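# Sort coated steel blanks into the tray by magnet

## Task

Several round blanks lie on the mat, all with the same grey paint; some are steel and some aluminium. Get every steel blank into the tray and keep every aluminium blank out of it. At the end the tray must be upright and every part resting, with the magnet switched off and carrying no blank. Nothing may count as placed only because the robot is still holding it. Finally release and move the tool away.

## Robot and tools

Robot: one UR-type six-joint arm on a mount above the table, with a magnet gripper. The mount's height, tilt and heading vary, so read poses from results rather than assuming them. The tool is a 48 mm round barrel with a flat face; the face point is the centre of that face and its z axis points outward from the face. Behind the barrel sits a 75 mm plate with a 22 mm block sticking out toward the tool's -y axis (corners sweep a 92 mm radius when the last joint turns), plus a cable stub. Keep these clear of the tray and table.

Scene frame: fixed to the table, origin on the tabletop below the base, z = 0 at the tabletop, +z up, work area toward +x, +y to the left when looking along +x from the base. Reported positions are metres in this frame; orientation is a wxyz quaternion that also defines the tool's own axes.

Magnet: it attracts only steel or iron, so it is the way to tell the blanks apart: aluminium will not lift. Pull fades steeply with gap (about half at 0.33 mm, a fifth at 1 mm), so bring the face flat onto a blank before lifting. Paint lowers the grip. Only face friction resists sideways sliding, so avoid tilting or fast moves with a load. A small residual pull remains when off, so very light steel may cling; check the face is empty before finishing. Switching takes about 0.1 s.

execute_actions(actions): a list of actions. Each action is a table of 1 to 15 rows; each row is played for one 1/30 s control step, and a short table repeats its final row to fill 15 steps. A row is exactly 7 numbers in this order: dx, dy, dz, rx, ry, rz, magnet, each between -1 and 1. The first six are an offset of the face point, expressed in the face point's own axes, measured from its pose at the start of that action (every row of the table refers to that same start, not to the previous row). Scale: 1.0 equals 0.6 m for dx, dy, dz and 180 degrees for the rotation; rx, ry, rz together form one rotation vector. The seventh number is an absolute magnet setting: 1 on, 0 off (above 0.01 means on); it persists until changed. Write literal numbers only; no expressions or repetition syntax. An empty list just observes the scene. Large offsets may not finish within one action; send the remainder next time.

move(target, speed, stop_force, blocking): target is a single 7-number row, same layout and scale, an offset in the face point's axes from the pose in the latest result that reported one; the magnet value is applied at the start. The face point follows a straight path lasting 0.5 to 10 s. speed is m/s, 0.002 to 0.5 (default 0.25); rotation rate is capped at twice that in rad/s. stop_force, in newtons 9 to 40, ends the path when the wrist sensor feels that much extra resistance along the direction of travel for two steps, then backs off two steps; use it with slow speeds to touch down on blanks, not when rotating, and not when leaving a surface you are pressing on. It is unavailable in the first 0.2 s. blocking=false returns after 0.5 s while motion continues (not allowed with stop_force); check with wait(0) and do not send other motion until it has ended. The result adds a move: line with the ending (done, contact, held, off_target, moving, fault) and any limits (paced = pose clipped, held = some steps blocked), plus distance to target.

wait(seconds): 0 to 10, holds the last command. stop(): brakes a running move. zoom_image(camera, region): camera is cam_head_left, cam_head_right, cam_high, cam_low or cam_wrist; region [x0, y0, x1, y1] pixels from top-left, at most 504 by 504. read_manual(section): returns licence texts only. finished_scene(scene): ends the current scene, given its number, irreversibly.

Results: end_effector_position, end_effector_quat_wxyz, linear and angular velocity (scene frame), six joint positions and velocities (pan, lift, elbow, wrist 1-3), joint torques (noisy, offset), Wrist force and Wrist torque in the tool's axes (saturate near 50 N, offsets up to about 4 N), magnet_out and magnet_back (piston at face or retracted), part_present (1 when steel is held with strong pull; coated parts may read less reliably). Hand target is the pose the drives are aiming at; Off the commanded pose compares the measured pose with the last commanded row. A pose unreachable line means a clearance check altered or blocked joint targets on some steps, naming the first action affected, optionally with a cause: line. joint sent to its limit names a joint parked at its range end. Step readings list positions at some steps; HELD marks restrained ones. Images come from all five cameras in the order listed.

Cautions: each step's command is clipped to 100 mm and 16 degrees from the measured pose, and motion lags about 0.17 s. The arm is stiff: pressing even slightly past contact can trip a fault. A torque beyond a joint's limit (141 N m for the first three, 26.3 N m for the wrists) or any external force of 150 N stops the arm for 10 s. Holding loads heats motors; a warning appears at 70 °C and brakes engage at 85 °C. Move gently, do not drop, slam or knock blanks or the tray, never push anything off the table, and occasional external nudges can shift loose objects. Finish with magnet off and the tool raised clear.

Each tool is called after "Emit:" by a JSON object that holds its "name" and its "arguments", one argument or row to a line.

## Session

Emit:
{"name": "execute_actions", "arguments": {
  "actions": []
}}

Scene clock: 0.00 s.
end_effector_position=(+0.5620, +0.0819, +0.2858) magnet_out=0 magnet_back=1 part_present=0 end_effector_quat_wxyz=(-0.626, +0.724, -0.131, -0.260) end_effector_velocity=(-0.000, -0.001, +0.001) end_effector_angular_velocity=(-0.000, -0.001, -0.000)
Joint positions: [-0.388 -0.389  1.091  0.182 -0.988 -1.77 ]
Joint velocities: [-0.001 -0.    -0.    -0.    -0.     0.   ]
Joint torques (N m, as the arm reports them, + toward a larger angle): no reading
Wrist force (N, on the end effector, along its own x y z axes, offset not removed): no reading
Wrist torque (N m, same axes, about the end effector's origin, offset not removed): no reading
Hand target: +0.562, +0.082, +0.286; -0.626, +0.724, -0.131, -0.260

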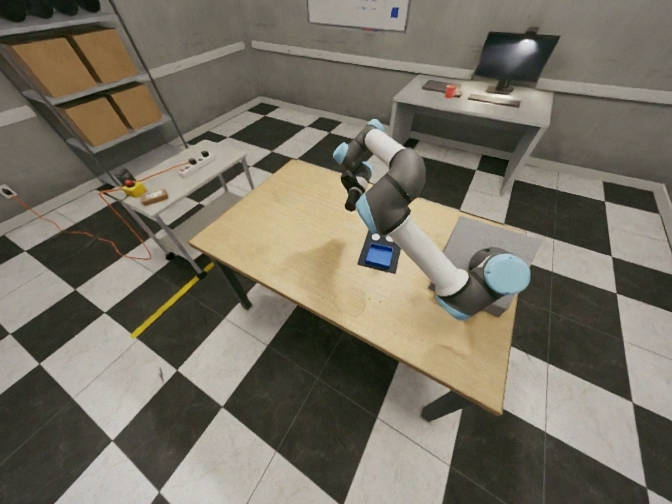

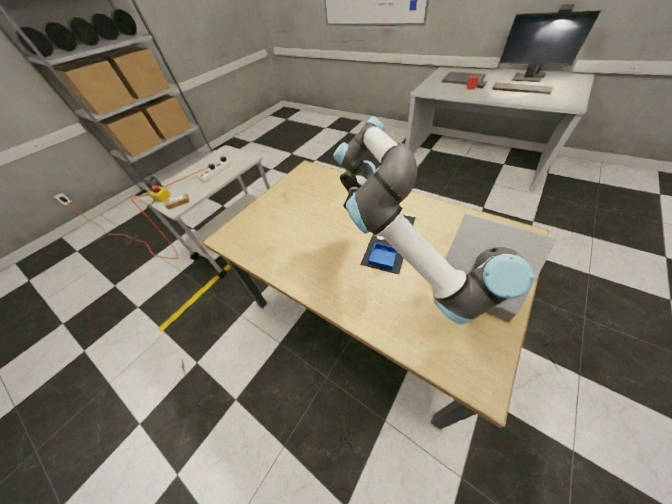

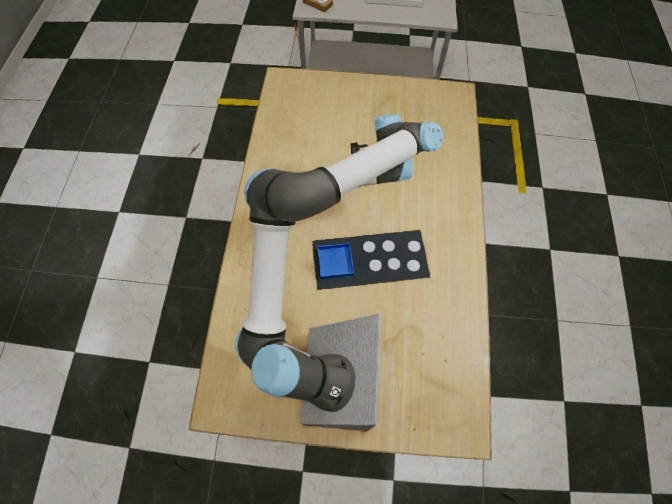

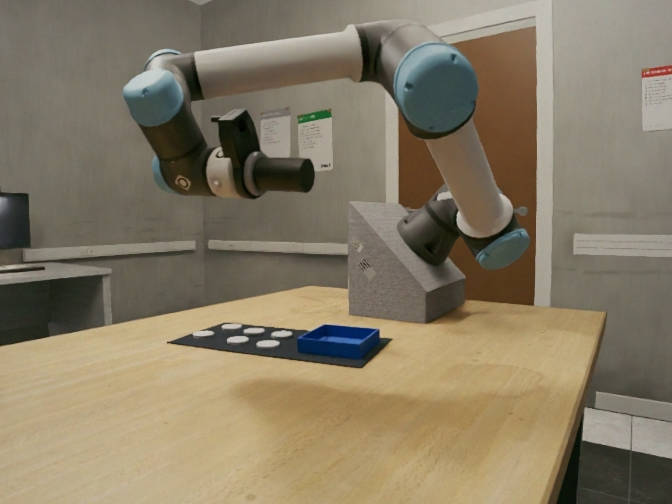

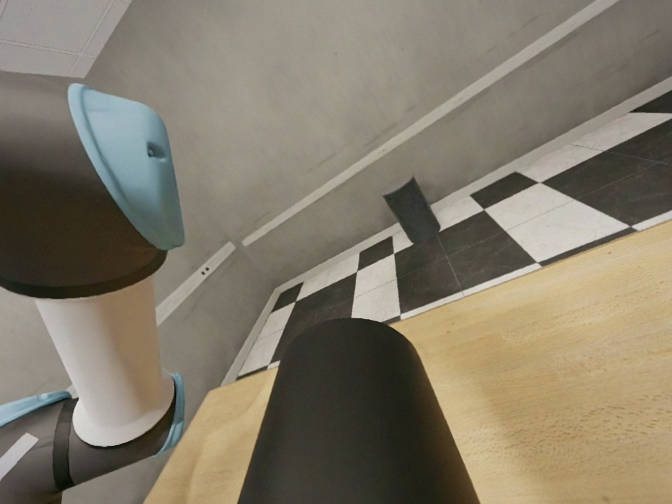

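Emit:
{"name": "zoom_image", "arguments": {
  "camera": "cam_high",
  "region": [300, 215, 440, 300]
}}

Emit:
{"name": "zoom_image", "arguments": {
  "camera": "cam_low",
  "region": [160, 300, 400, 380]
}}

Region (300, 215, 440, 300) of cam_high's 672x504 image, scaled by 3.600, with more detail than that image has; it fills the top 306 rows of this view, and the rest is white.

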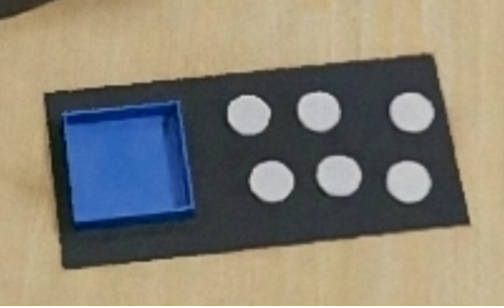

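Region (160, 300, 400, 380) of cam_low's 672x504 image, scaled by 2.100, with more detail than that image has.

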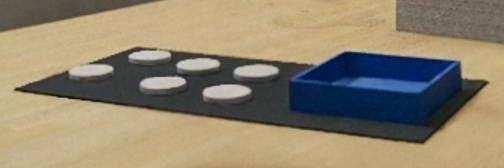

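Emit:
{"name": "move", "arguments": {
  "target": [-0.262,0.212,-0.438,-0.4396,0.1826,-0.092,0],
  "speed": 0.25
}}

Scene clock: 19.63 s.
end_effector_position=(+0.4217, -0.2180, +0.2858) magnet_out=0 magnet_back=1 part_present=0 end_effector_quat_wxyz=(-0.001, +1.000, +0.000, -0.001) end_effector_velocity=(-0.001, -0.002, -0.001) end_effector_angular_velocity=(-0.008, -0.006, +0.001)
Joint positions: [-0.86  -0.81   1.887 -1.935 -1.166 -1.118]
Joint velocities: [-0.002 -0.     0.008 -0.018 -0.     0.002]
Joint torques (N m, as the arm reports them, + toward a larger angle): [-35.02 -37.23 -17.39  -5.29  -1.4    1.97]
Wrist force (N, on the end effector, along its own x y z axes, offset not removed): [-1.3 1.9 0.5]
Wrist torque (N m, same axes, about the end effector's origin, offset not removed): [0.24 0.02 -0.04]
Hand target: +0.422, -0.218, +0.286; +0.000, +1.000, +0.001, -0.001
Off the commanded pose: 0.001 m, 0 deg.
move: done
camera_calibration (this result's frames):
cam_wrist: T_world_to_cam=[[0.999029, -0.0394271, -0.0196669, -0.413956], [-0.0310293, -0.946486, 0.32125, -0.243385], [-0.0312804, -0.320328, -0.94679, 0.302472], [0, 0, 0, 1]] pos_world=[0.415464, -0.149791, 0.356424]

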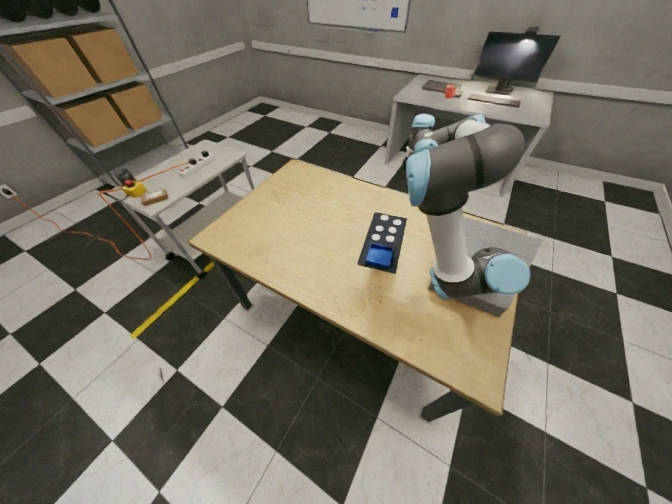

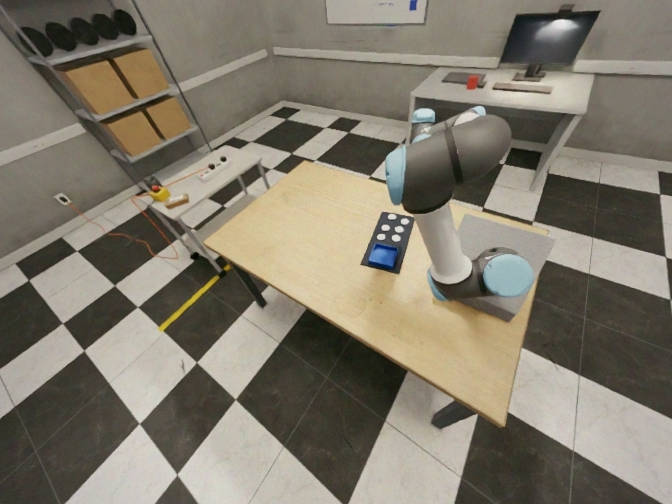

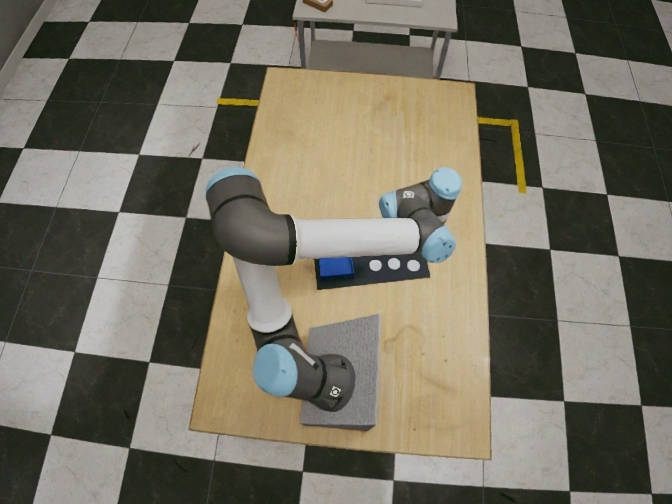

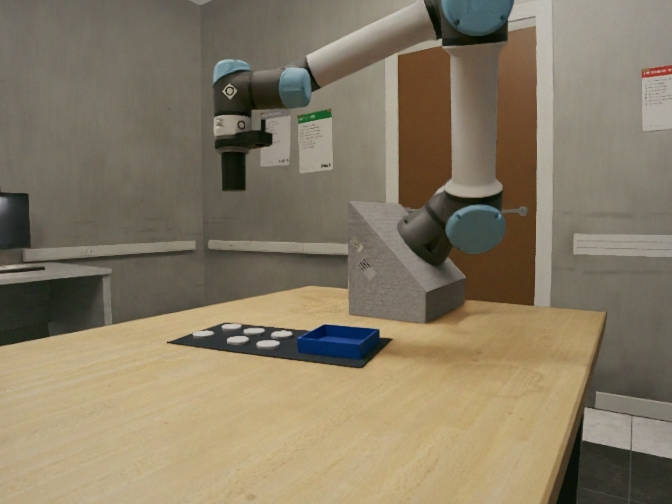

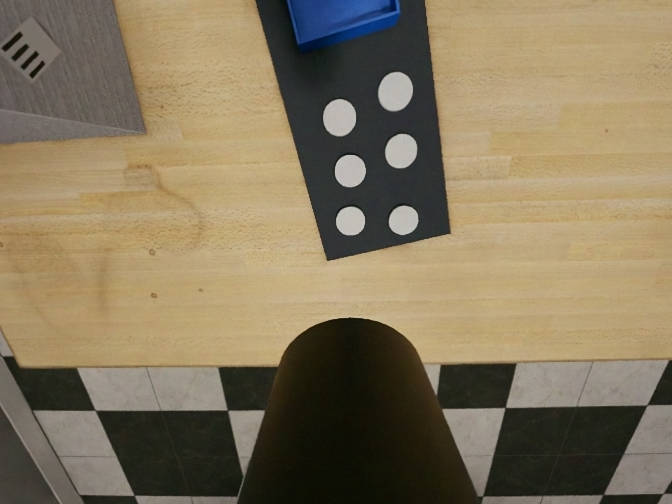

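Emit:
{"name": "move", "arguments": {
  "target": [0.003,0.01,0.375,0,0,0,0],
  "speed": 0.25
}}

Emit:
{"name": "zoom_image", "arguments": {
  "camera": "cam_low",
  "region": [160, 250, 400, 380]
}}

Scene clock: 27.57 s.
end_effector_position=(+0.4230, -0.2236, +0.0612) magnet_out=0 magnet_back=1 part_present=0 end_effector_quat_wxyz=(-0.000, +1.000, +0.000, -0.001) end_effector_velocity=(+0.001, -0.001, -0.002) end_effector_angular_velocity=(-0.001, -0.003, -0.000)
Joint positions: [-0.662 -0.458  2.035 -2.514 -1.042 -0.944]
Joint velocities: [ 0.002  0.006 -0.003 -0.007  0.003  0.004]
Joint torques (N m, as the arm reports them, + toward a larger angle): [-25.24 -20.45 -20.34  -5.82   1.81   2.17]
Wrist force (N, on the end effector, along its own x y z axes, offset not removed): [-4.6 -0.6 -0.7]
Wrist torque (N m, same axes, about the end effector's origin, offset not removed): [-0.10 0.42 0.05]
Hand target: +0.423, -0.224, +0.061; -0.000, +1.000, +0.000, -0.001
Off the commanded pose: 0.000 m, 0 deg.
move: done
camera_calibration (this result's frames):
cam_wrist: T_world_to_cam=[[0.999023, -0.0395142, -0.0197813, -0.41989], [-0.0310705, -0.946437, 0.321391, -0.176472], [-0.0314213, -0.320463, -0.94674, 0.0881013], [0, 0, 0, 1]] pos_world=[0.416765, -0.155378, 0.13182]

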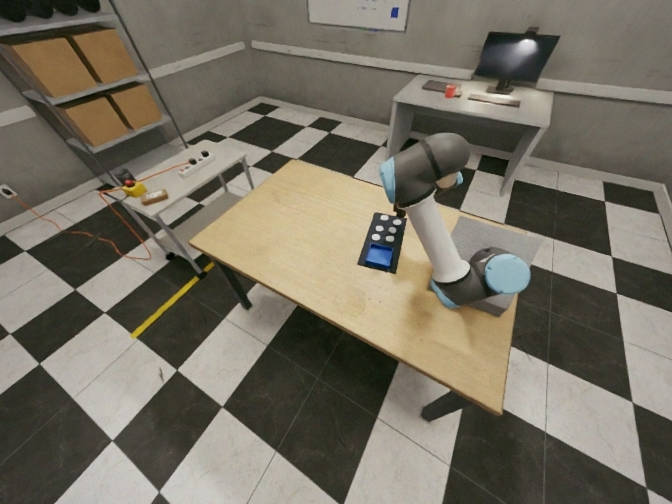

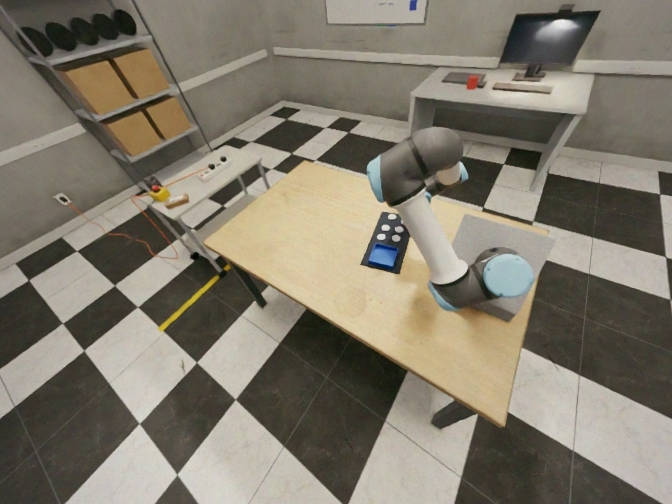

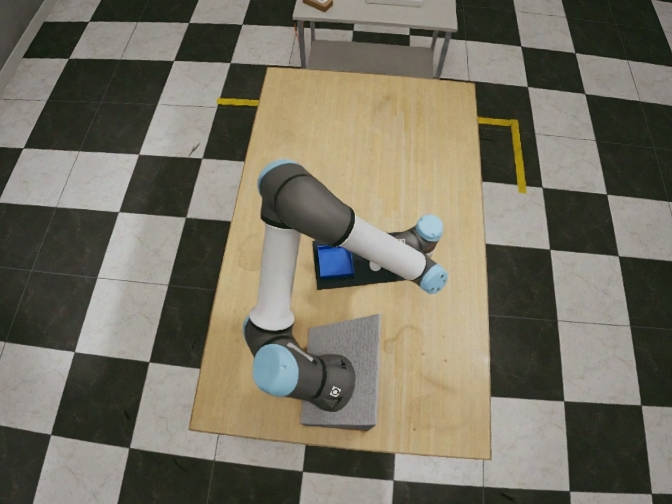

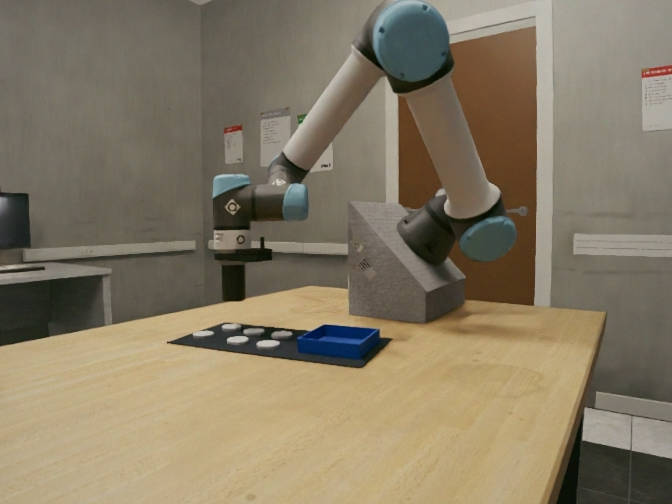

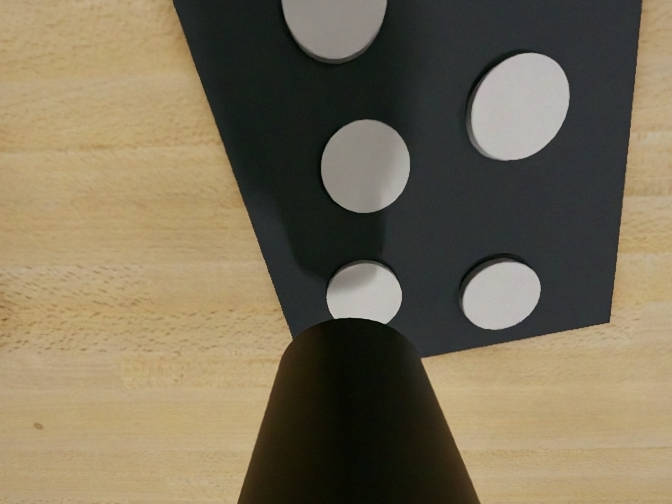

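Region (160, 250, 400, 380) of cam_low's 672x504 image, scaled by 2.100, with more detail than that image has; it fills the top 273 rows of this view, and the rest is white.

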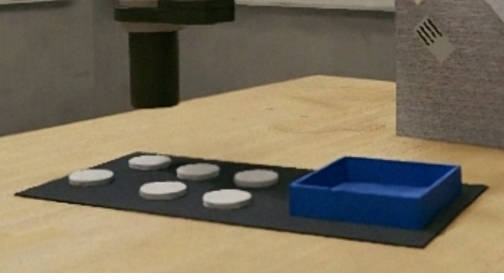

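Emit:
{"name": "move", "arguments": {
  "target": [0.015,-0.004,0.075,0,0,0,0],
  "speed": 0.1
}}

Emit:
{"name": "zoom_image", "arguments": {
  "camera": "cam_low",
  "region": [180, 280, 300, 360]
}}

Scene clock: 37.50 s.
end_effector_position=(+0.4318, -0.2212, +0.0165) magnet_out=0 magnet_back=1 part_present=0 end_effector_quat_wxyz=(-0.000, +1.000, +0.000, -0.001) end_effector_velocity=(+0.001, -0.001, -0.002) end_effector_angular_velocity=(-0.001, -0.001, -0.001)
Joint positions: [-0.595 -0.373  2.012 -2.609 -1.003 -0.88 ]
Joint velocities: [ 0.002  0.005 -0.003 -0.005  0.002  0.004]
Joint torques (N m, as the arm reports them, + toward a larger angle): [-26.89 -20.34 -20.15  -5.15   2.33   2.14]
Wrist force (N, on the end effector, along its own x y z axes, offset not removed): [-2.3 0.7 0.2]
Wrist torque (N m, same axes, about the end effector's origin, offset not removed): [0.07 0.22 -0.02]
Hand target: +0.432, -0.221, +0.016; -0.000, +1.000, +0.000, -0.001
Off the commanded pose: 0.000 m, 0 deg.
move: done
camera_calibration (this result's frames):
cam_wrist: T_world_to_cam=[[0.999022, -0.039527, -0.0198107, -0.429486], [-0.0310717, -0.946421, 0.321436, -0.159535], [-0.0314547, -0.320506, -0.946724, 0.0468502], [0, 0, 0, 1]] pos_world=[0.425583, -0.152948, 0.0871262]

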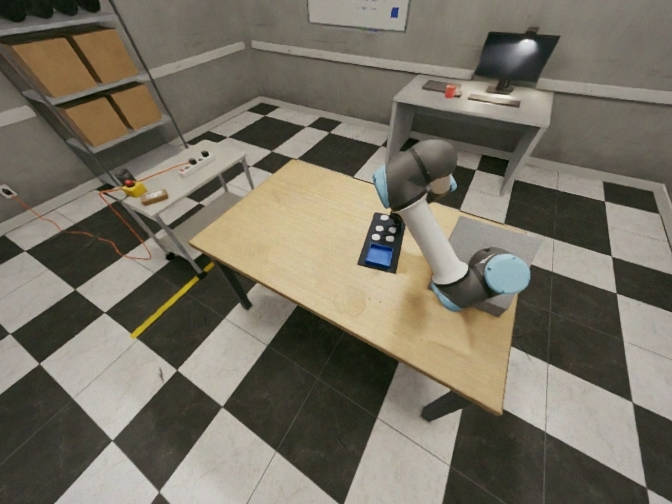

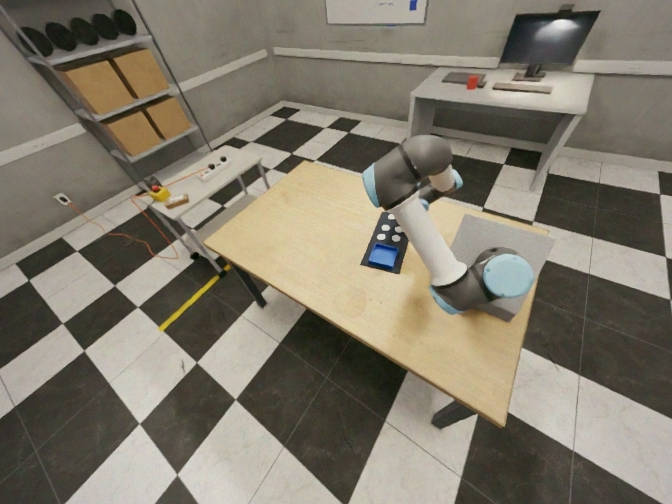

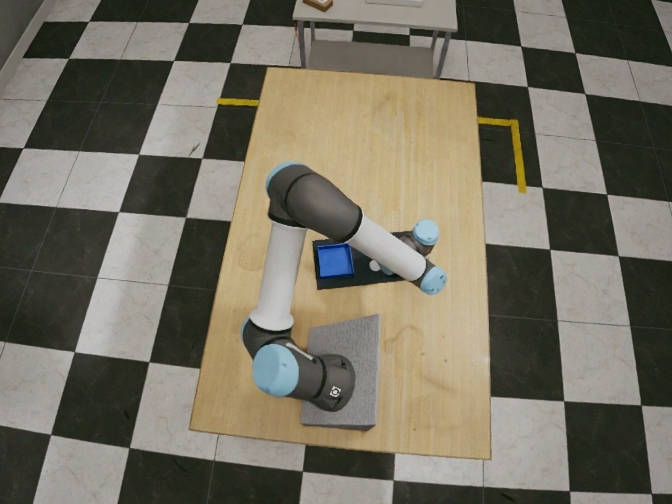

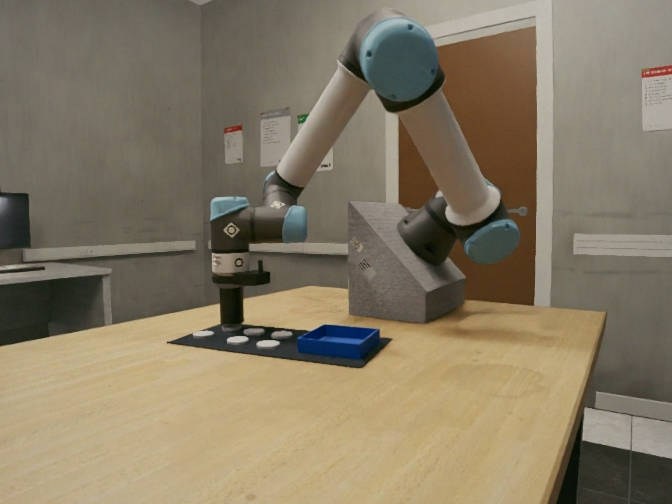

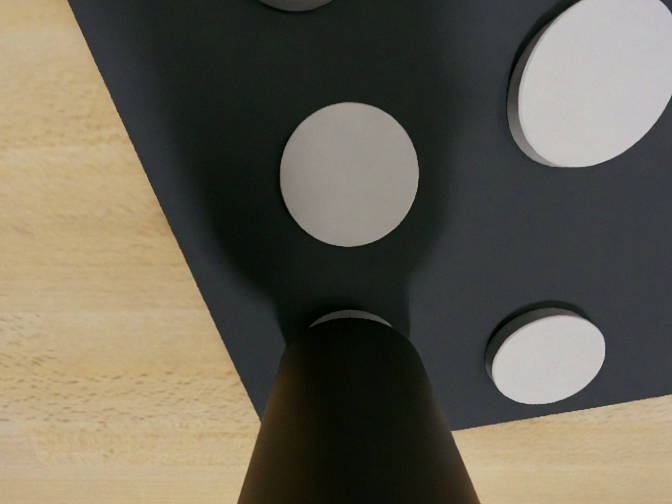

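Region (180, 280, 300, 360) of cam_low's 672x504 image, scaled by 4.200, with more detail than that image has.

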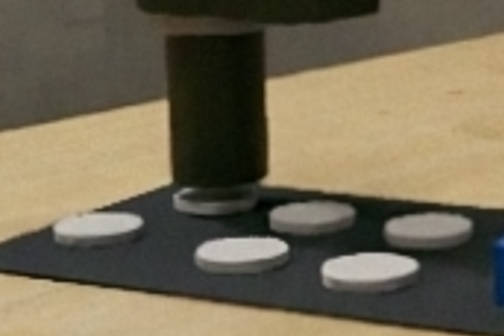

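Emit:
{"name": "move", "arguments": {
  "target": [0,0,0.025,0,0,0,0],
  "speed": 0.004,
  "stop_force": 10
}}

Emit:
{"name": "execute_actions", "arguments": {
  "actions": [
    [[0,0,0,0,0,0,1]]
  ]
}}

Scene clock: 41.60 s.
end_effector_position=(+0.4319, -0.2212, +0.0077) magnet_out=0 magnet_back=1 part_present=0 end_effector_quat_wxyz=(-0.000, +1.000, +0.000, -0.001) end_effector_velocity=(+0.000, +0.000, +0.001) end_effector_angular_velocity=(+0.002, +0.000, +0.002)
Joint positions: [-0.585 -0.355  2.009 -2.629 -0.997 -0.87 ]
Joint velocities: [-0.001 -0.003 -0.001  0.006  0.    -0.004]
Joint torques (N m, as the arm reports them, + toward a larger angle): [-30.75 -35.51  -1.64   2.81   0.5   -1.75]
Wrist force (N, on the end effector, along its own x y z axes, offset not removed): [-3.5 -0.8 -31.9]
Wrist torque (N m, same axes, about the end effector's origin, offset not removed): [-0.04 0.07 0.09]
Hand target: +0.432, -0.221, +0.008; -0.000, +1.000, +0.000, -0.001
Off the commanded pose: 0.006 m, 0 deg.
move: contact
camera_calibration (this result's frames):
cam_wrist: T_world_to_cam=[[0.999025, -0.0395362, -0.0196228, -0.42976], [-0.0311379, -0.946391, 0.32152, -0.156721], [-0.0312826, -0.320596, -0.946699, 0.0384741], [0, 0, 0, 1]] pos_world=[0.425665, -0.152975, 0.0783791]

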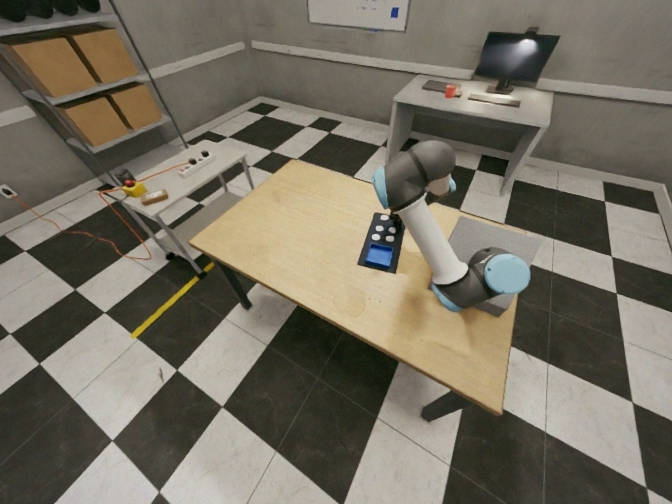

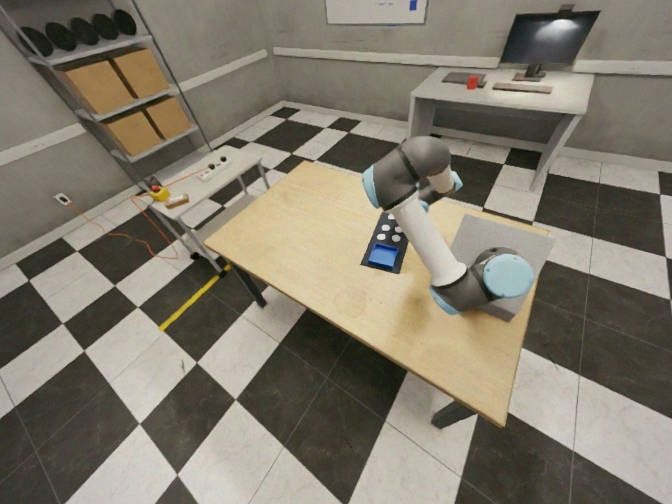

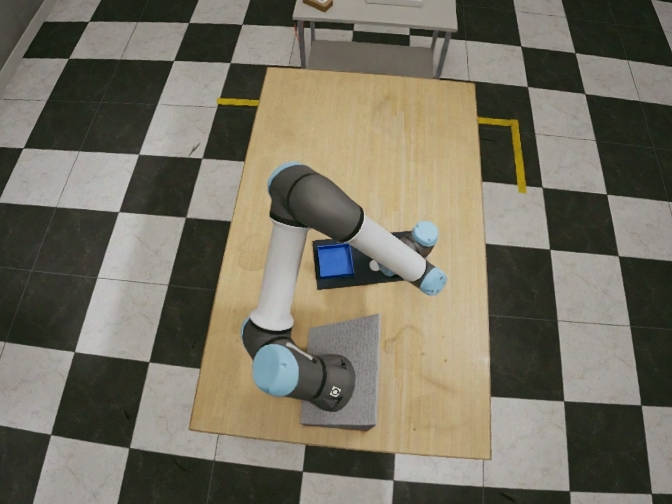

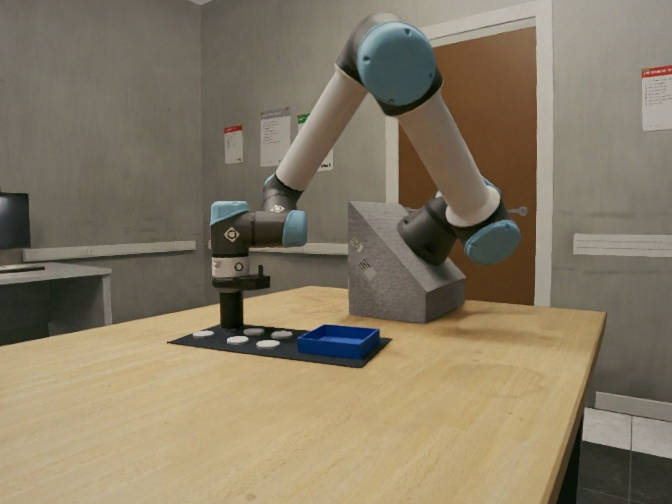

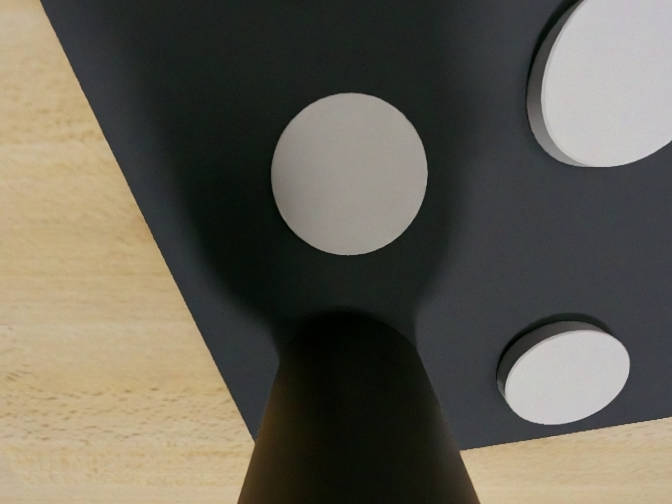

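Scene clock: 42.10 s.
end_effector_position=(+0.4319, -0.2212, +0.0078) magnet_out=1 magnet_back=0 part_present=0 end_effector_quat_wxyz=(-0.000, +1.000, +0.000, -0.001) end_effector_velocity=(+0.000, -0.000, +0.000) end_effector_angular_velocity=(+0.000, -0.002, -0.001)
Joint positions: [-0.585 -0.356  2.009 -2.629 -0.997 -0.87 ]
Joint velocities: [-0.001  0.    -0.    -0.     0.001  0.   ]
Joint torques (N m, as the arm reports them, + toward a larger angle): [-22.76 -17.88   1.05  -3.26  -0.33   2.02]
Wrist force (N, on the end effector, along its own x y z axes, offset not removed): [1.2 3.8 -22.1]
Wrist torque (N m, same axes, about the end effector's origin, offset not removed): [0.08 0.07 0.09]
Hand target: +0.432, -0.221, +0.008; -0.000, +1.000, +0.000, -0.001
Off the commanded pose: 0.000 m, 0 deg.
Step readings (end_effector_position):
0: (+0.4319, -0.2212, +0.0077)
1: (+0.4319, -0.2212, +0.0078)
2: (+0.4319, -0.2212, +0.0078)
4: (+0.4319, -0.2212, +0.0078)
8: (+0.4319, -0.2212, +0.0078)
15: end_effector_position above
camera_calibration (this result's frames):
cam_wrist: T_world_to_cam=[[0.999027, -0.0395311, -0.0195661, -0.429779], [-0.0311505, -0.946383, 0.321543, -0.15673], [-0.0312279, -0.32062, -0.946693, 0.0384966], [0, 0, 0, 1]] pos_world=[0.425681, -0.152974, 0.0784309]

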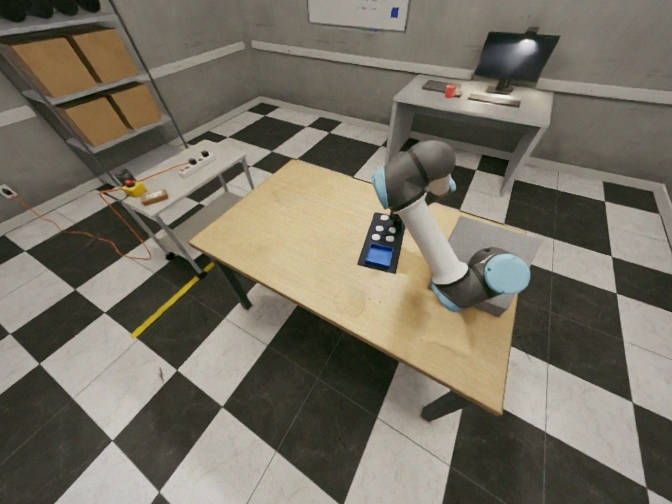

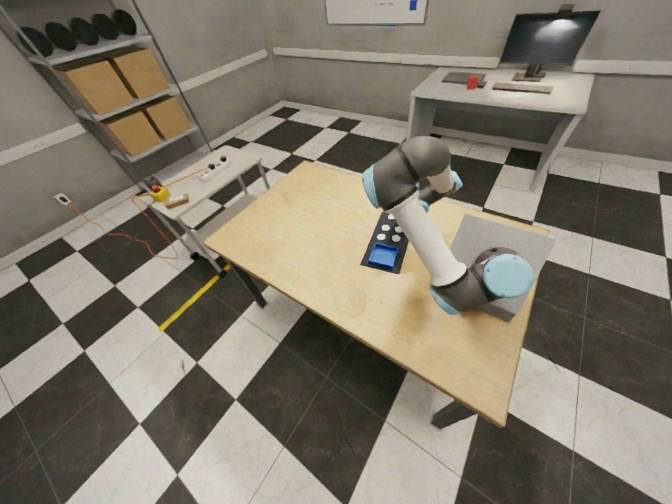

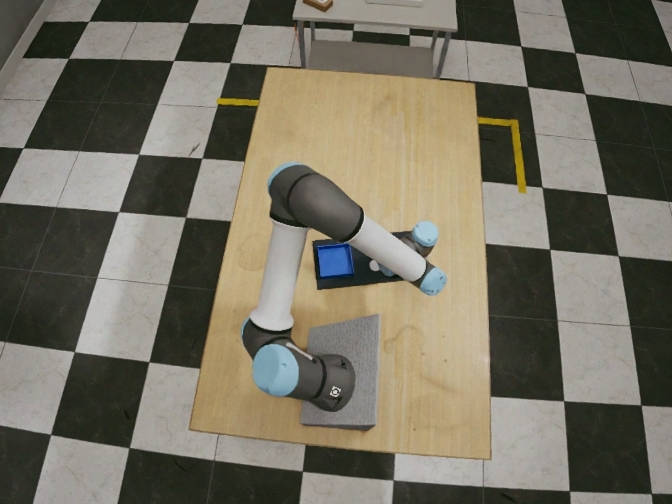

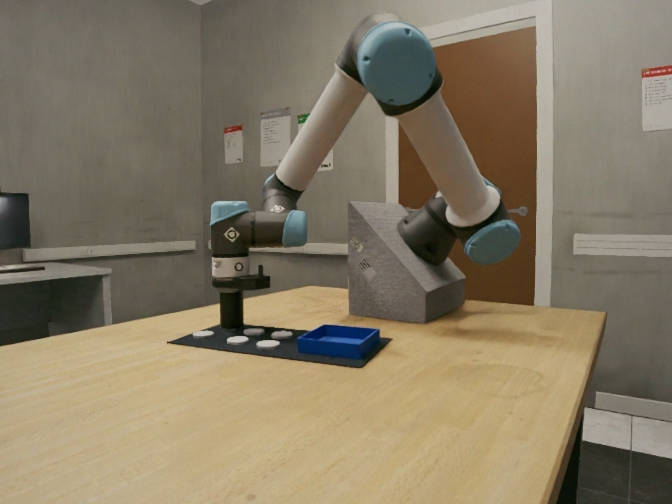

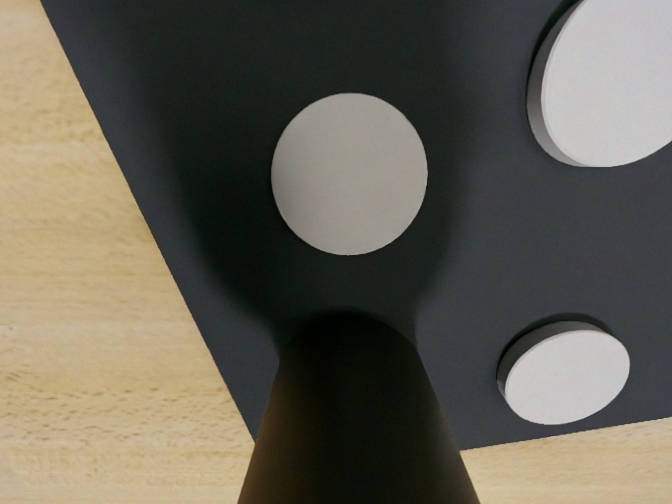

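Emit:
{"name": "move", "arguments": {
  "target": [0,0,-0.03,0,0,0,1],
  "speed": 0.1
}}

Scene clock: 44.03 s.
end_effector_position=(+0.4319, -0.2212, +0.0255) magnet_out=1 magnet_back=0 part_present=0 end_effector_quat_wxyz=(-0.000, +1.000, +0.000, -0.001) end_effector_velocity=(+0.000, +0.000, +0.003) end_effector_angular_velocity=(+0.000, -0.001, +0.001)
Joint positions: [-0.606 -0.391  2.014 -2.588 -1.009 -0.89 ]
Joint velocities: [-0.003 -0.005  0.001  0.006 -0.001 -0.004]
Joint torques (N m, as the arm reports them, + toward a larger angle): [-39.11 -49.4   -5.9    0.53  -1.31  -2.05]
Wrist force (N, on the end effector, along its own x y z axes, offset not removed): [-0.4 -1.3 -0.8]
Wrist torque (N m, same axes, about the end effector's origin, offset not removed): [-0.09 0.09 0.07]
Hand target: +0.432, -0.221, +0.026; -0.000, +1.000, +0.000, -0.001
Off the commanded pose: 0.000 m, 0 deg.
move: done
camera_calibration (this result's frames):
cam_wrist: T_world_to_cam=[[0.999027, -0.0395292, -0.0195463, -0.429468], [-0.0311553, -0.946385, 0.321534, -0.162427], [-0.0312083, -0.320612, -0.946696, 0.0552177], [0, 0, 0, 1]] pos_world=[0.425713, -0.152991, 0.0961056]

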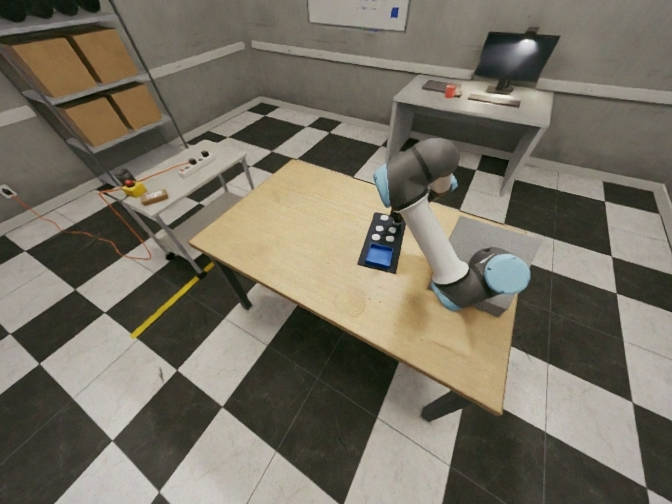

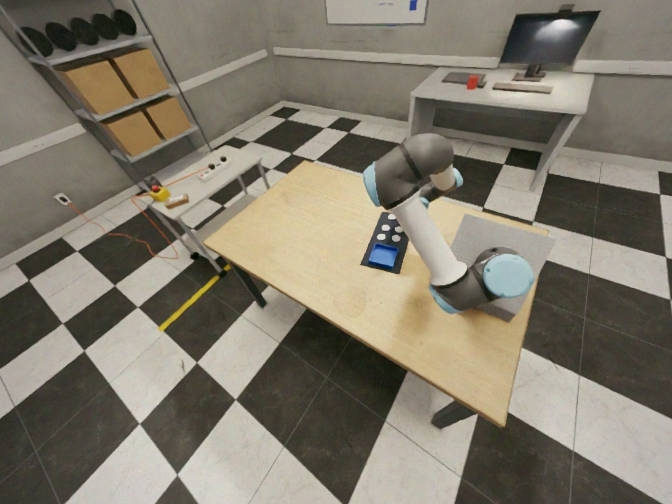

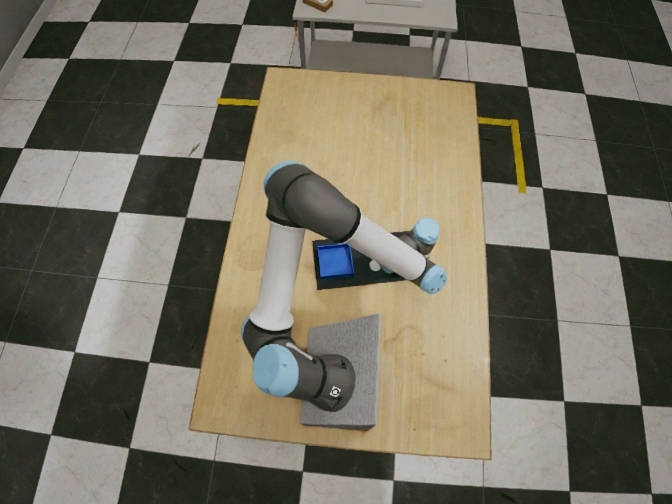

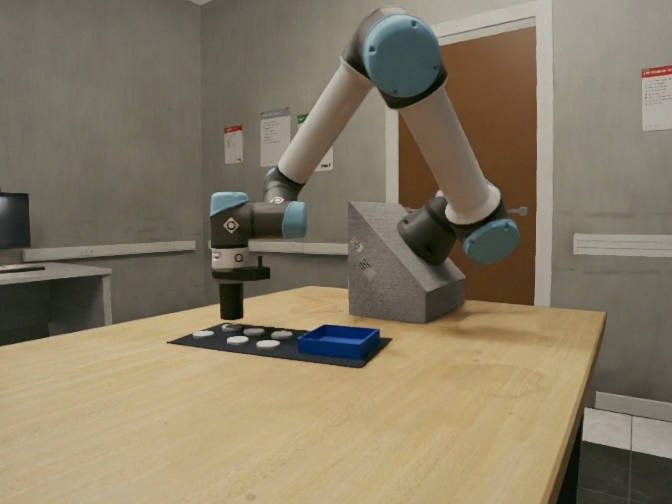

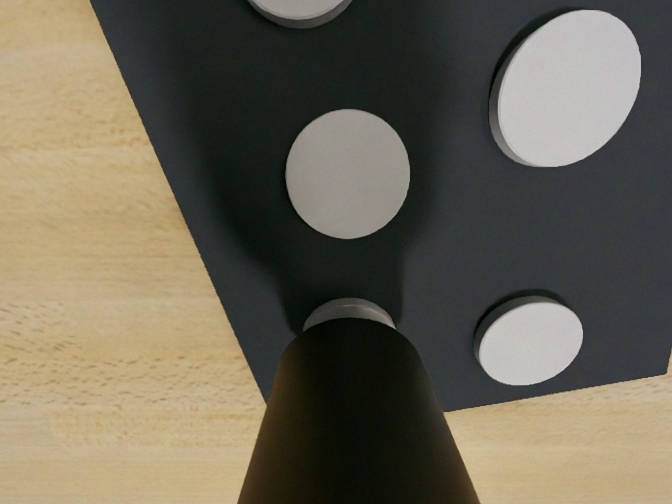

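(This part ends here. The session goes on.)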